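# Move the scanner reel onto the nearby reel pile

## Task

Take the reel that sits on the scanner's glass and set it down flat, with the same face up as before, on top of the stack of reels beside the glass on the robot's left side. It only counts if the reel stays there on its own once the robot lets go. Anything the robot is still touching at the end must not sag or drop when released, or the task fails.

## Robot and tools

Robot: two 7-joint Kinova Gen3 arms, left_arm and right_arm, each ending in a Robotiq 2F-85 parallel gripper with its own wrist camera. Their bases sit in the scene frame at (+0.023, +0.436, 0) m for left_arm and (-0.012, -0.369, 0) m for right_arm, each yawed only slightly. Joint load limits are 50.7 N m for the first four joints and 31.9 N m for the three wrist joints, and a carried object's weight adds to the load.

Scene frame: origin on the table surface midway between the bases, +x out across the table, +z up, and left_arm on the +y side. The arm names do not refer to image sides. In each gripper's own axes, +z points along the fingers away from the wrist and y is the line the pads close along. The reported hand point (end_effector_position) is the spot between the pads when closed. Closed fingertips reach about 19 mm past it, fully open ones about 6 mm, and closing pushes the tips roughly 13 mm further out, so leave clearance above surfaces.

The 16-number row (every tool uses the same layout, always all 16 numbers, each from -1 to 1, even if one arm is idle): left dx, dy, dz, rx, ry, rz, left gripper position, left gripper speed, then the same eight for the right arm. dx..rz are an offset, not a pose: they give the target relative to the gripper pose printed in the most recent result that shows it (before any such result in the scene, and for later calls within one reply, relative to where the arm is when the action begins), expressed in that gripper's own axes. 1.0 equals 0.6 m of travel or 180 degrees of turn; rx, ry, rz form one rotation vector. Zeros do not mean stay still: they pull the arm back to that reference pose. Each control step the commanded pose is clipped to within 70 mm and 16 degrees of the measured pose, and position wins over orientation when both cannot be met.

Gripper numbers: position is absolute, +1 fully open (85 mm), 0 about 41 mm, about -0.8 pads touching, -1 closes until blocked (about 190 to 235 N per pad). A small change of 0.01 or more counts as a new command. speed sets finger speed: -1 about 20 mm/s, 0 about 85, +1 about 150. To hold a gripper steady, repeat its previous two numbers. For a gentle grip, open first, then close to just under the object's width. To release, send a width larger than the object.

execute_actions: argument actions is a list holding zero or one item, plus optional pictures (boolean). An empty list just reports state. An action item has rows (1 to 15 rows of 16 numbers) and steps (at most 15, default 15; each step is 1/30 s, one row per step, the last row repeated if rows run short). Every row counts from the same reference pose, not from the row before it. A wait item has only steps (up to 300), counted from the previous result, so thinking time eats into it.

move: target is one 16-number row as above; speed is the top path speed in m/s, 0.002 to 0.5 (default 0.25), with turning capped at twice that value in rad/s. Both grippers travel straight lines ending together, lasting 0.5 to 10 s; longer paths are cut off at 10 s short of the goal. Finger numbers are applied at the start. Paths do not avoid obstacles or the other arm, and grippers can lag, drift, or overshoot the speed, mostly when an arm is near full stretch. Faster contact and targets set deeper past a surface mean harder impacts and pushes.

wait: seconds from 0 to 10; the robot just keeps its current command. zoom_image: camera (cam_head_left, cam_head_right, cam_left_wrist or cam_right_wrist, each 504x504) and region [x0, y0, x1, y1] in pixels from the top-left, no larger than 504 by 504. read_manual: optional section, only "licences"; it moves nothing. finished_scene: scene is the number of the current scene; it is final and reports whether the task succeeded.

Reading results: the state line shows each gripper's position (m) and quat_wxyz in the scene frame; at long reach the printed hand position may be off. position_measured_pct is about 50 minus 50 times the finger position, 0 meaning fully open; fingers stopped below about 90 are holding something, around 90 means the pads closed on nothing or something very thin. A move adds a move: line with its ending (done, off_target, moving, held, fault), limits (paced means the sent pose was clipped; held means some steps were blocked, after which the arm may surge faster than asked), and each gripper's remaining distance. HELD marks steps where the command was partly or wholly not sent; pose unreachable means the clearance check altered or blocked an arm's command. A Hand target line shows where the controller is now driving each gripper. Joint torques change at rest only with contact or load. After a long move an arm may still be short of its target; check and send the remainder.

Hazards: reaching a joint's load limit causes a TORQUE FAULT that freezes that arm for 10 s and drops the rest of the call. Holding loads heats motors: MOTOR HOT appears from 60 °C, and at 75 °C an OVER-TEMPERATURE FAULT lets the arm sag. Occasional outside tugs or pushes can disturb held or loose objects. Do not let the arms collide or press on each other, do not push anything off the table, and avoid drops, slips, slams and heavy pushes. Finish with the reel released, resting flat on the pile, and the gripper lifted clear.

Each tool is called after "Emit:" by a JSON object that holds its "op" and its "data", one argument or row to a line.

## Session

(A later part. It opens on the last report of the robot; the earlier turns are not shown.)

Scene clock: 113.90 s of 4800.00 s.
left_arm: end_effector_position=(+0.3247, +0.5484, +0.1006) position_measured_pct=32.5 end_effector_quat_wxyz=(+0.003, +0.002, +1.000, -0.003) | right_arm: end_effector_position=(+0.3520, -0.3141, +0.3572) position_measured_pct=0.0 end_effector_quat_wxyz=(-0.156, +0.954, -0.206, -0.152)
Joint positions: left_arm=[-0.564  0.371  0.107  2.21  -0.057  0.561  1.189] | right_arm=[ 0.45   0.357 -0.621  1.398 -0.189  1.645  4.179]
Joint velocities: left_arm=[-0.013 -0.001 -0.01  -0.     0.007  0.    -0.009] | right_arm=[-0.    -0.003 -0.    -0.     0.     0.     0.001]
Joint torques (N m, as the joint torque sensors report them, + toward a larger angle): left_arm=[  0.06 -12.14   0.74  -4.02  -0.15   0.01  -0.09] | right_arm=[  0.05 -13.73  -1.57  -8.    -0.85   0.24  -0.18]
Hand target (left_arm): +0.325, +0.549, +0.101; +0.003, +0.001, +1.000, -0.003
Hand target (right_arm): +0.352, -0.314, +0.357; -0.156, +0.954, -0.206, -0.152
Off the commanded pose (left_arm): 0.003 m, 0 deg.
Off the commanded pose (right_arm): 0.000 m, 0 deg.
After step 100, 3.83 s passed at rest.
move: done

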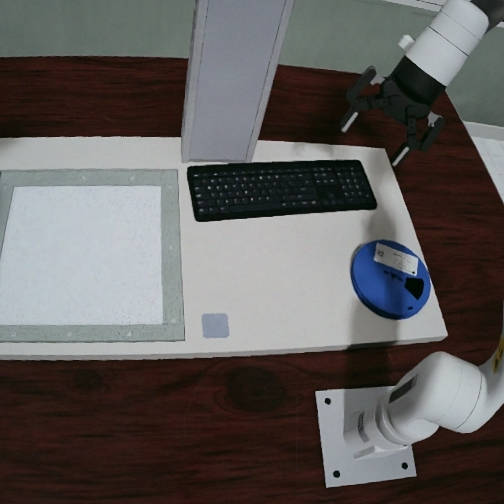

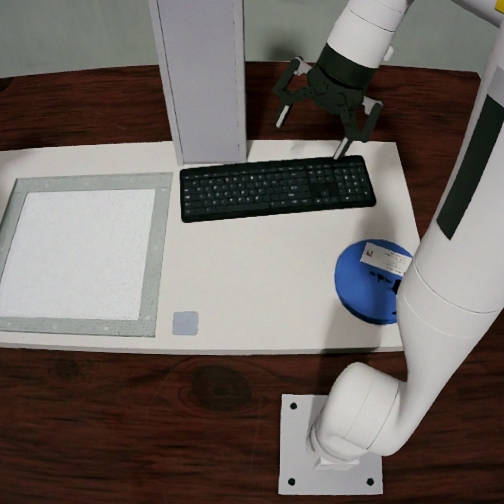

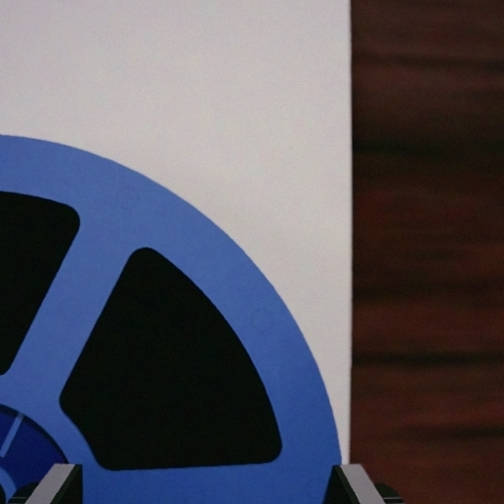

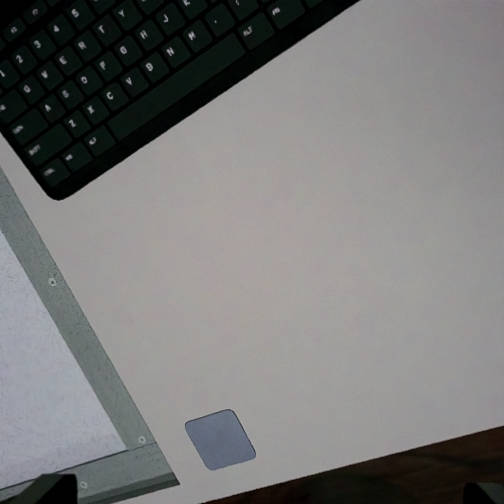

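Emit:
{"op": "move", "data": {
  "target": [0,0,0.055,0,0,0,0.1,-0.6, 0,0,0,0,0,0,1,0],
  "speed": 0.02
}}

Scene clock: 117.27 s of 4800.00 s.
left_arm: end_effector_position=(+0.3251, +0.5482, +0.0728) position_measured_pct=32.5 end_effector_quat_wxyz=(+0.006, +0.002, +1.000, -0.002) | right_arm: end_effector_position=(+0.3520, -0.3141, +0.3572) position_measured_pct=0.0 end_effector_quat_wxyz=(-0.156, +0.954, -0.206, -0.152)
Joint positions: left_arm=[-0.548  0.441  0.091  2.244 -0.071  0.45   1.203] | right_arm=[ 0.45   0.357 -0.621  1.398 -0.189  1.645  4.179]
Joint velocities: left_arm=[ 0.001 -0.001 -0.002  0.001  0.001 -0.001 -0.003] | right_arm=[ 0.    -0.002  0.     0.001  0.    -0.    -0.   ]
Joint torques (N m, as the joint torque sensors report them, + toward a larger angle): left_arm=[ 0.21  0.26  0.16 -3.74 -0.79 -4.08  0.22] | right_arm=[ -0.43 -13.33  -1.57  -8.2   -1.1    0.11  -0.16]
Hand target (left_arm): +0.325, +0.548, +0.068; +0.003, +0.002, +1.000, -0.003
Hand target (right_arm): +0.352, -0.314, +0.357; -0.156, +0.954, -0.206, -0.152
Off the commanded pose (left_arm): 0.005 m, 0 deg.
Off the commanded pose (right_arm): 0.000 m, 0 deg.
move: off_target (left_arm)

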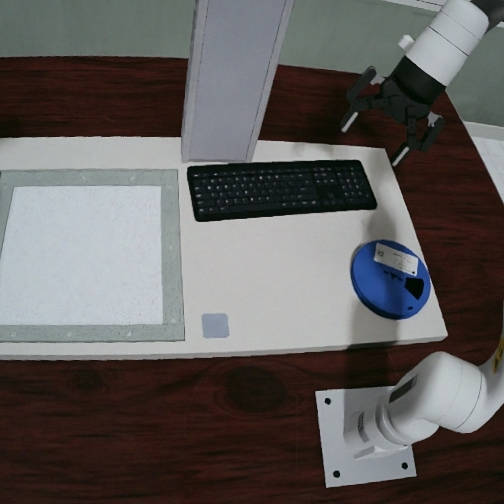

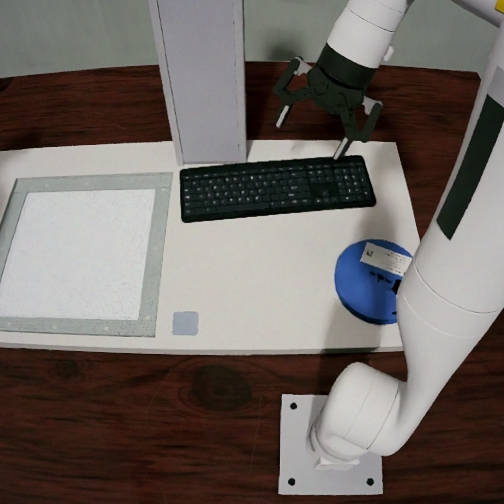

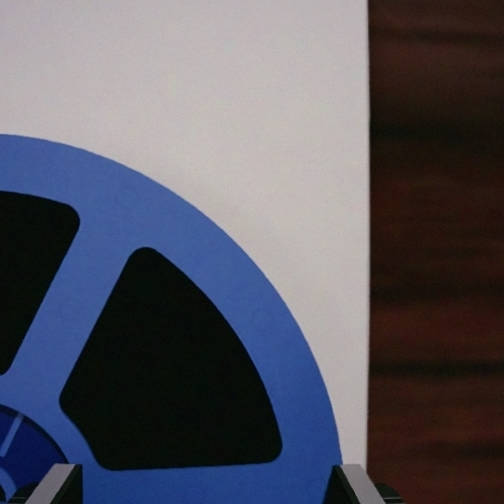

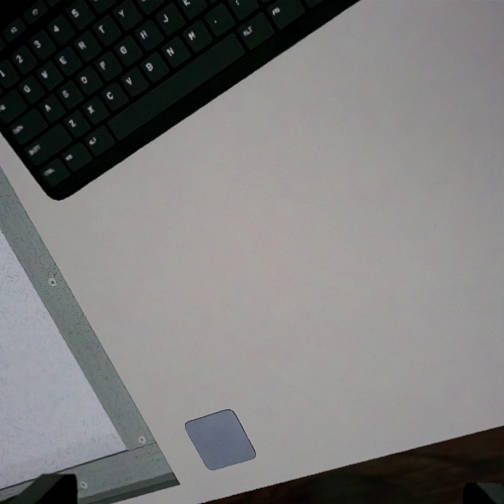

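Contact. Ease pressure, release, then rise.

Emit:
{"op": "move", "data": {
  "target": [0,0,-0.004,0,0,0,0.1,-0.6, 0,0,0,0,0,0,1,0],
  "speed": 0.02
}}

Emit:
{"op": "move", "data": {
  "target": [0,0,0,0,0,0,0.6,-0.3, 0,0,0,0,0,0,1,0]
}}

Emit:
{"op": "move", "data": {
  "target": [0,0,-0.05,0,0,0,0.6,0, 0,0,0,0,0,0,1,0],
  "speed": 0.05
}}

Emit:
{"op": "move", "data": {
  "target": [-0.08,-0.1,-0.3,0,0,0,1,0, 0,0,0,0,0,0,1,0]
}}

Scene clock: 122.53 s of 4800.00 s.
left_arm: end_effector_position=(+0.3250, +0.5482, +0.0751) position_measured_pct=32.5 end_effector_quat_wxyz=(+0.006, +0.002, +1.000, -0.002) | right_arm: end_effector_position=(+0.3521, -0.3141, +0.3572) position_measured_pct=0.0 end_effector_quat_wxyz=(-0.156, +0.954, -0.206, -0.152)
Joint positions: left_arm=[-0.549  0.435  0.092  2.242 -0.07   0.459  1.202] | right_arm=[ 0.45   0.357 -0.621  1.398 -0.189  1.645  4.179]
Joint velocities: left_arm=[ 0.002  0.    -0.    -0.     0.    -0.     0.001] | right_arm=[-0.    -0.001  0.001  0.001  0.     0.     0.   ]
Joint torques (N m, as the joint torque sensors report them, + toward a larger angle): left_arm=[  0.1  -12.86   1.66  -3.38  -0.08  -0.02  -0.44] | right_arm=[ -0.67 -14.03  -1.67  -8.21  -1.17   0.25   0.04]
Hand target (left_arm): +0.325, +0.548, +0.075; +0.006, +0.002, +1.000, -0.002
Hand target (right_arm): +0.352, -0.314, +0.357; -0.156, +0.954, -0.206, -0.152
Off the commanded pose (left_arm): 0.000 m, 0 deg.
Off the commanded pose (right_arm): 0.000 m, 0 deg.
After step 90, 1.57 s passed at rest.
move: done

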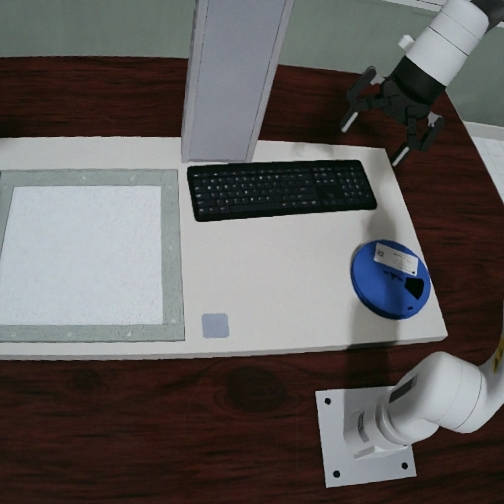

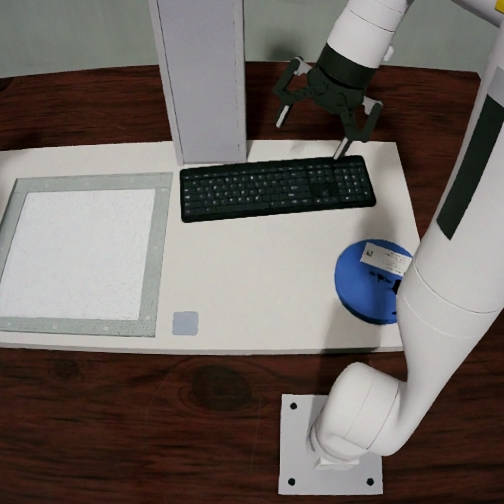

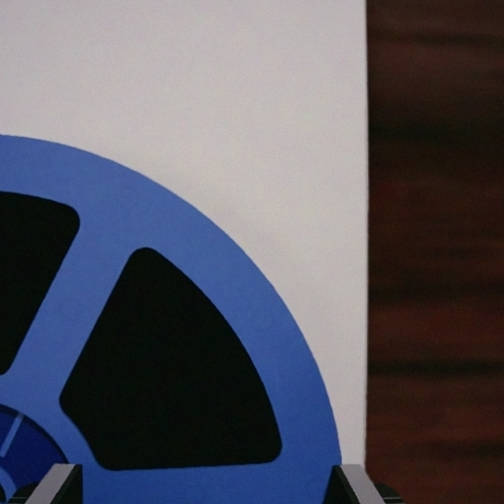

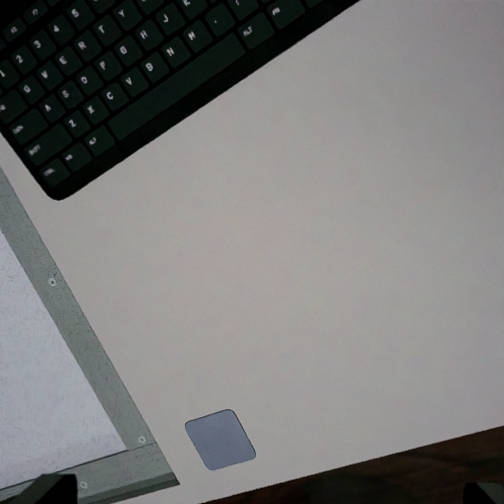

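Scene clock: 123.07 s of 4800.00 s.
left_arm: end_effector_position=(+0.3250, +0.5482, +0.0751) position_measured_pct=19.8 end_effector_quat_wxyz=(+0.006, +0.002, +1.000, -0.002) | right_arm: end_effector_position=(+0.3521, -0.3141, +0.3572) position_measured_pct=0.0 end_effector_quat_wxyz=(-0.156, +0.954, -0.206, -0.152)
Joint positions: left_arm=[-0.549  0.435  0.092  2.242 -0.07   0.459  1.202] | right_arm=[ 0.45   0.357 -0.621  1.398 -0.189  1.645  4.179]
Joint velocities: left_arm=[ 0.  0. -0.  0.  0.  0. -0.] | right_arm=[-0.     0.001 -0.     0.    -0.001  0.    -0.   ]
Joint torques (N m, as the joint torque sensors report them, + toward a larger angle): left_arm=[  0.08 -12.94   1.18  -3.61  -0.18  -0.03  -0.2 ] | right_arm=[ -0.5  -12.64  -1.49  -8.41  -1.03   0.05   0.22]
Hand target (left_arm): +0.325, +0.548, +0.075; +0.006, +0.002, +1.000, -0.002
Hand target (right_arm): +0.352, -0.314, +0.357; -0.156, +0.954, -0.206, -0.152
Off the commanded pose (left_arm): 0.000 m, 0 deg.
Off the commanded pose (right_arm): 0.000 m, 0 deg.
move: done

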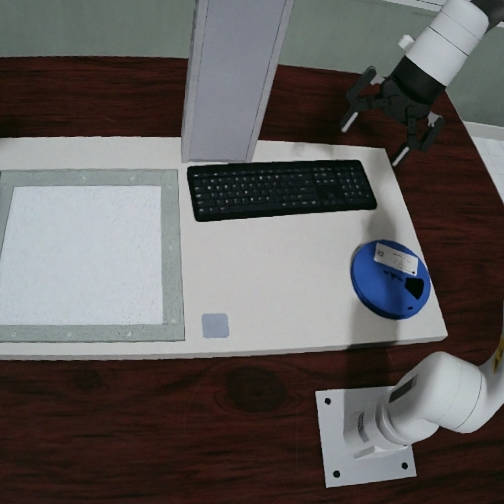

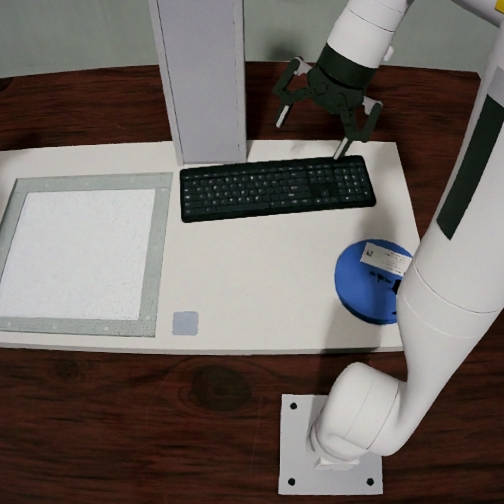

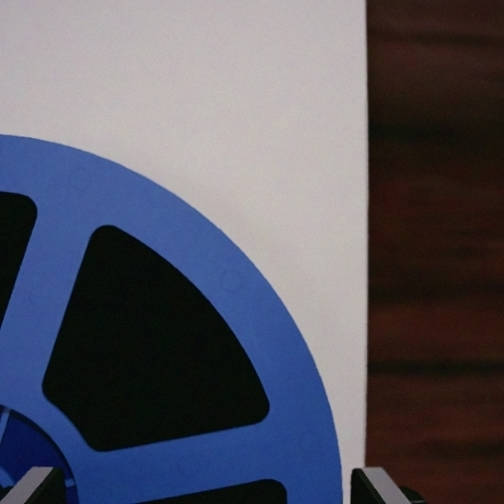

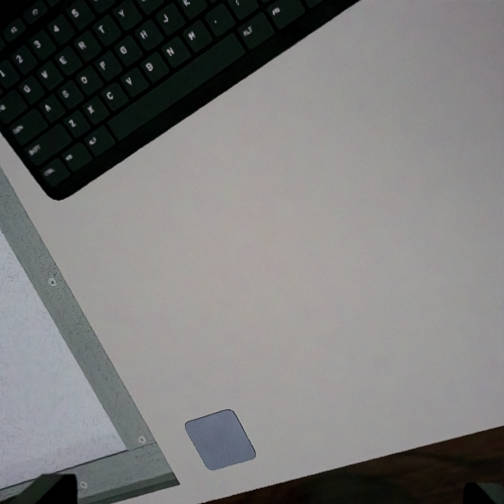

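Scene clock: 123.93 s of 4800.00 s.
left_arm: end_effector_position=(+0.3245, +0.5483, +0.1049) position_measured_pct=19.8 end_effector_quat_wxyz=(+0.005, +0.002, +1.000, -0.002) | right_arm: end_effector_position=(+0.3521, -0.3141, +0.3572) position_measured_pct=0.0 end_effector_quat_wxyz=(-0.156, +0.954, -0.206, -0.152)
Joint positions: left_arm=[-0.564  0.357  0.107  2.21  -0.055  0.569  1.188] | right_arm=[ 0.45   0.357 -0.621  1.398 -0.189  1.645  4.179]
Joint velocities: left_arm=[-0.003 -0.006 -0.001 -0.001  0.    -0.    -0.001] | right_arm=[ 0.    -0.    -0.     0.     0.002 -0.     0.   ]
Joint torques (N m, as the joint torque sensors report them, + toward a larger angle): left_arm=[  0.51 -11.96   1.38  -3.78  -0.24   0.09  -0.04] | right_arm=[ -0.09 -13.54  -1.26  -8.34  -1.05   0.32  -0.12]
Hand target (left_arm): +0.325, +0.548, +0.105; +0.006, +0.002, +1.000, -0.002
Hand target (right_arm): +0.352, -0.314, +0.357; -0.156, +0.954, -0.206, -0.152
Off the commanded pose (left_arm): 0.000 m, 0 deg.
Off the commanded pose (right_arm): 0.000 m, 0 deg.
move: done

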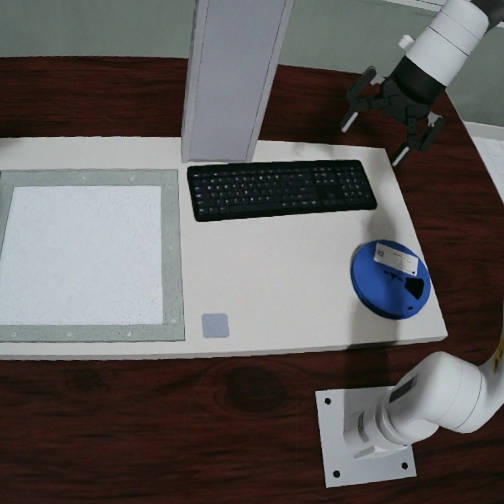

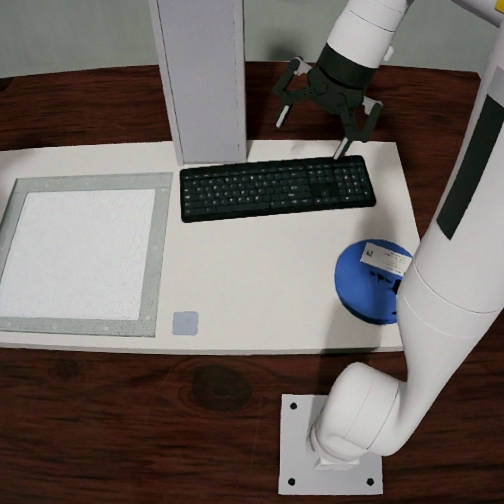

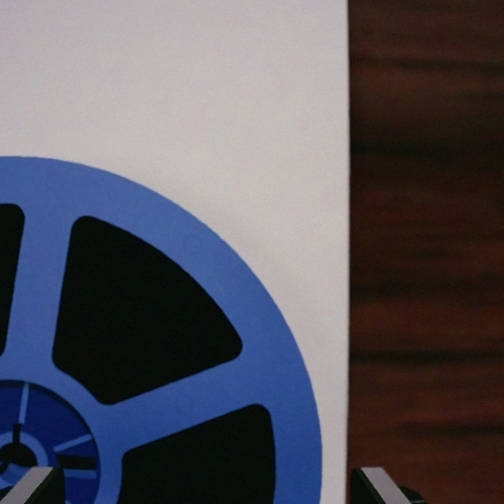

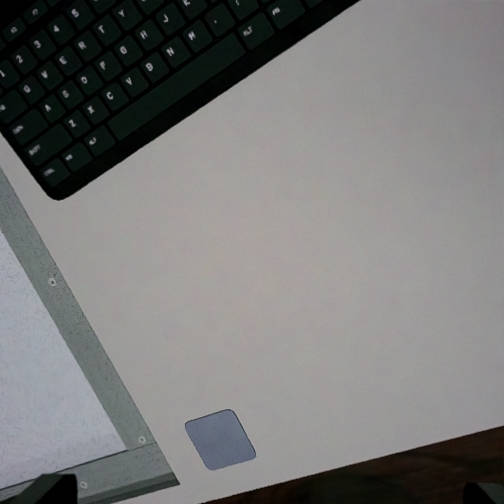

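Scene clock: 125.17 s of 4800.00 s.
left_arm: end_effector_position=(+0.3699, +0.4894, +0.2858) position_measured_pct=0.0 end_effector_quat_wxyz=(+0.005, +0.001, +1.000, -0.001) | right_arm: end_effector_position=(+0.3521, -0.3141, +0.3572) position_measured_pct=0.0 end_effector_quat_wxyz=(-0.156, +0.954, -0.206, -0.152)
Joint positions: left_arm=[-0.44   0.12   0.198  1.796 -0.021  1.218  1.37 ] | right_arm=[ 0.45   0.357 -0.621  1.398 -0.189  1.645  4.179]
Joint velocities: left_arm=[ 0.002 -0.001  0.002 -0.002 -0.     0.    -0.   ] | right_arm=[-0.     0.001 -0.     0.001  0.    -0.     0.001]
Joint torques (N m, as the joint torque sensors report them, + toward a larger angle): left_arm=[  0.68 -10.38   1.1   -7.34  -0.15  -0.24  -0.24] | right_arm=[  0.08 -13.37  -1.3   -8.66  -1.12   0.54  -0.13]
Hand target (left_arm): +0.370, +0.489, +0.286; +0.005, +0.001, +1.000, -0.001
Hand target (right_arm): +0.352, -0.314, +0.357; -0.156, +0.954, -0.206, -0.152
Off the commanded pose (left_arm): 0.001 m, 0 deg.
Off the commanded pose (right_arm): 0.000 m, 0 deg.
move: done

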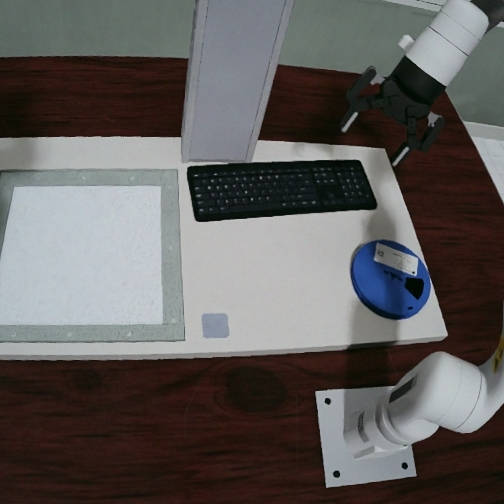

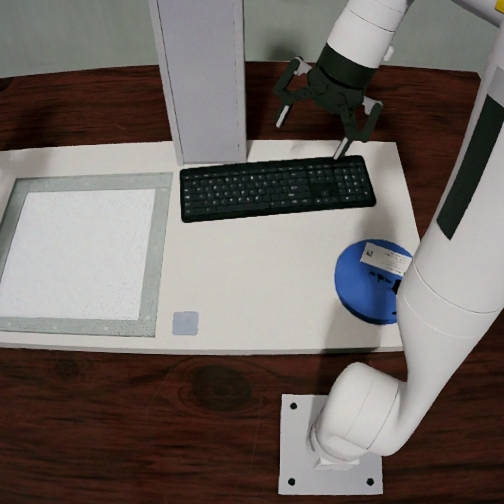

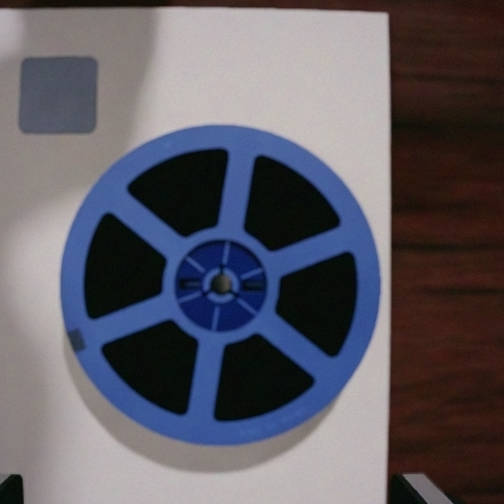

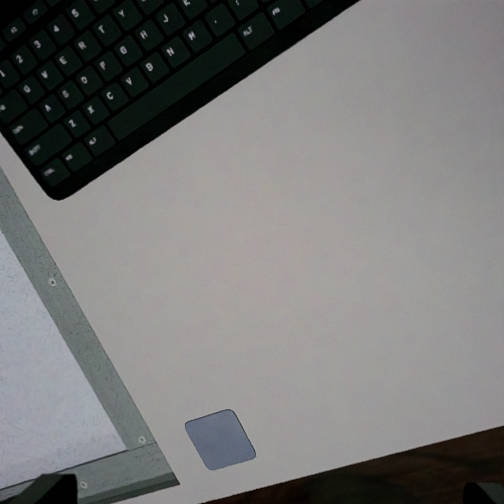

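Emit:
{"op": "finished_scene", "data": {
  "scene": 1
}}

The scene is finished: the task was done.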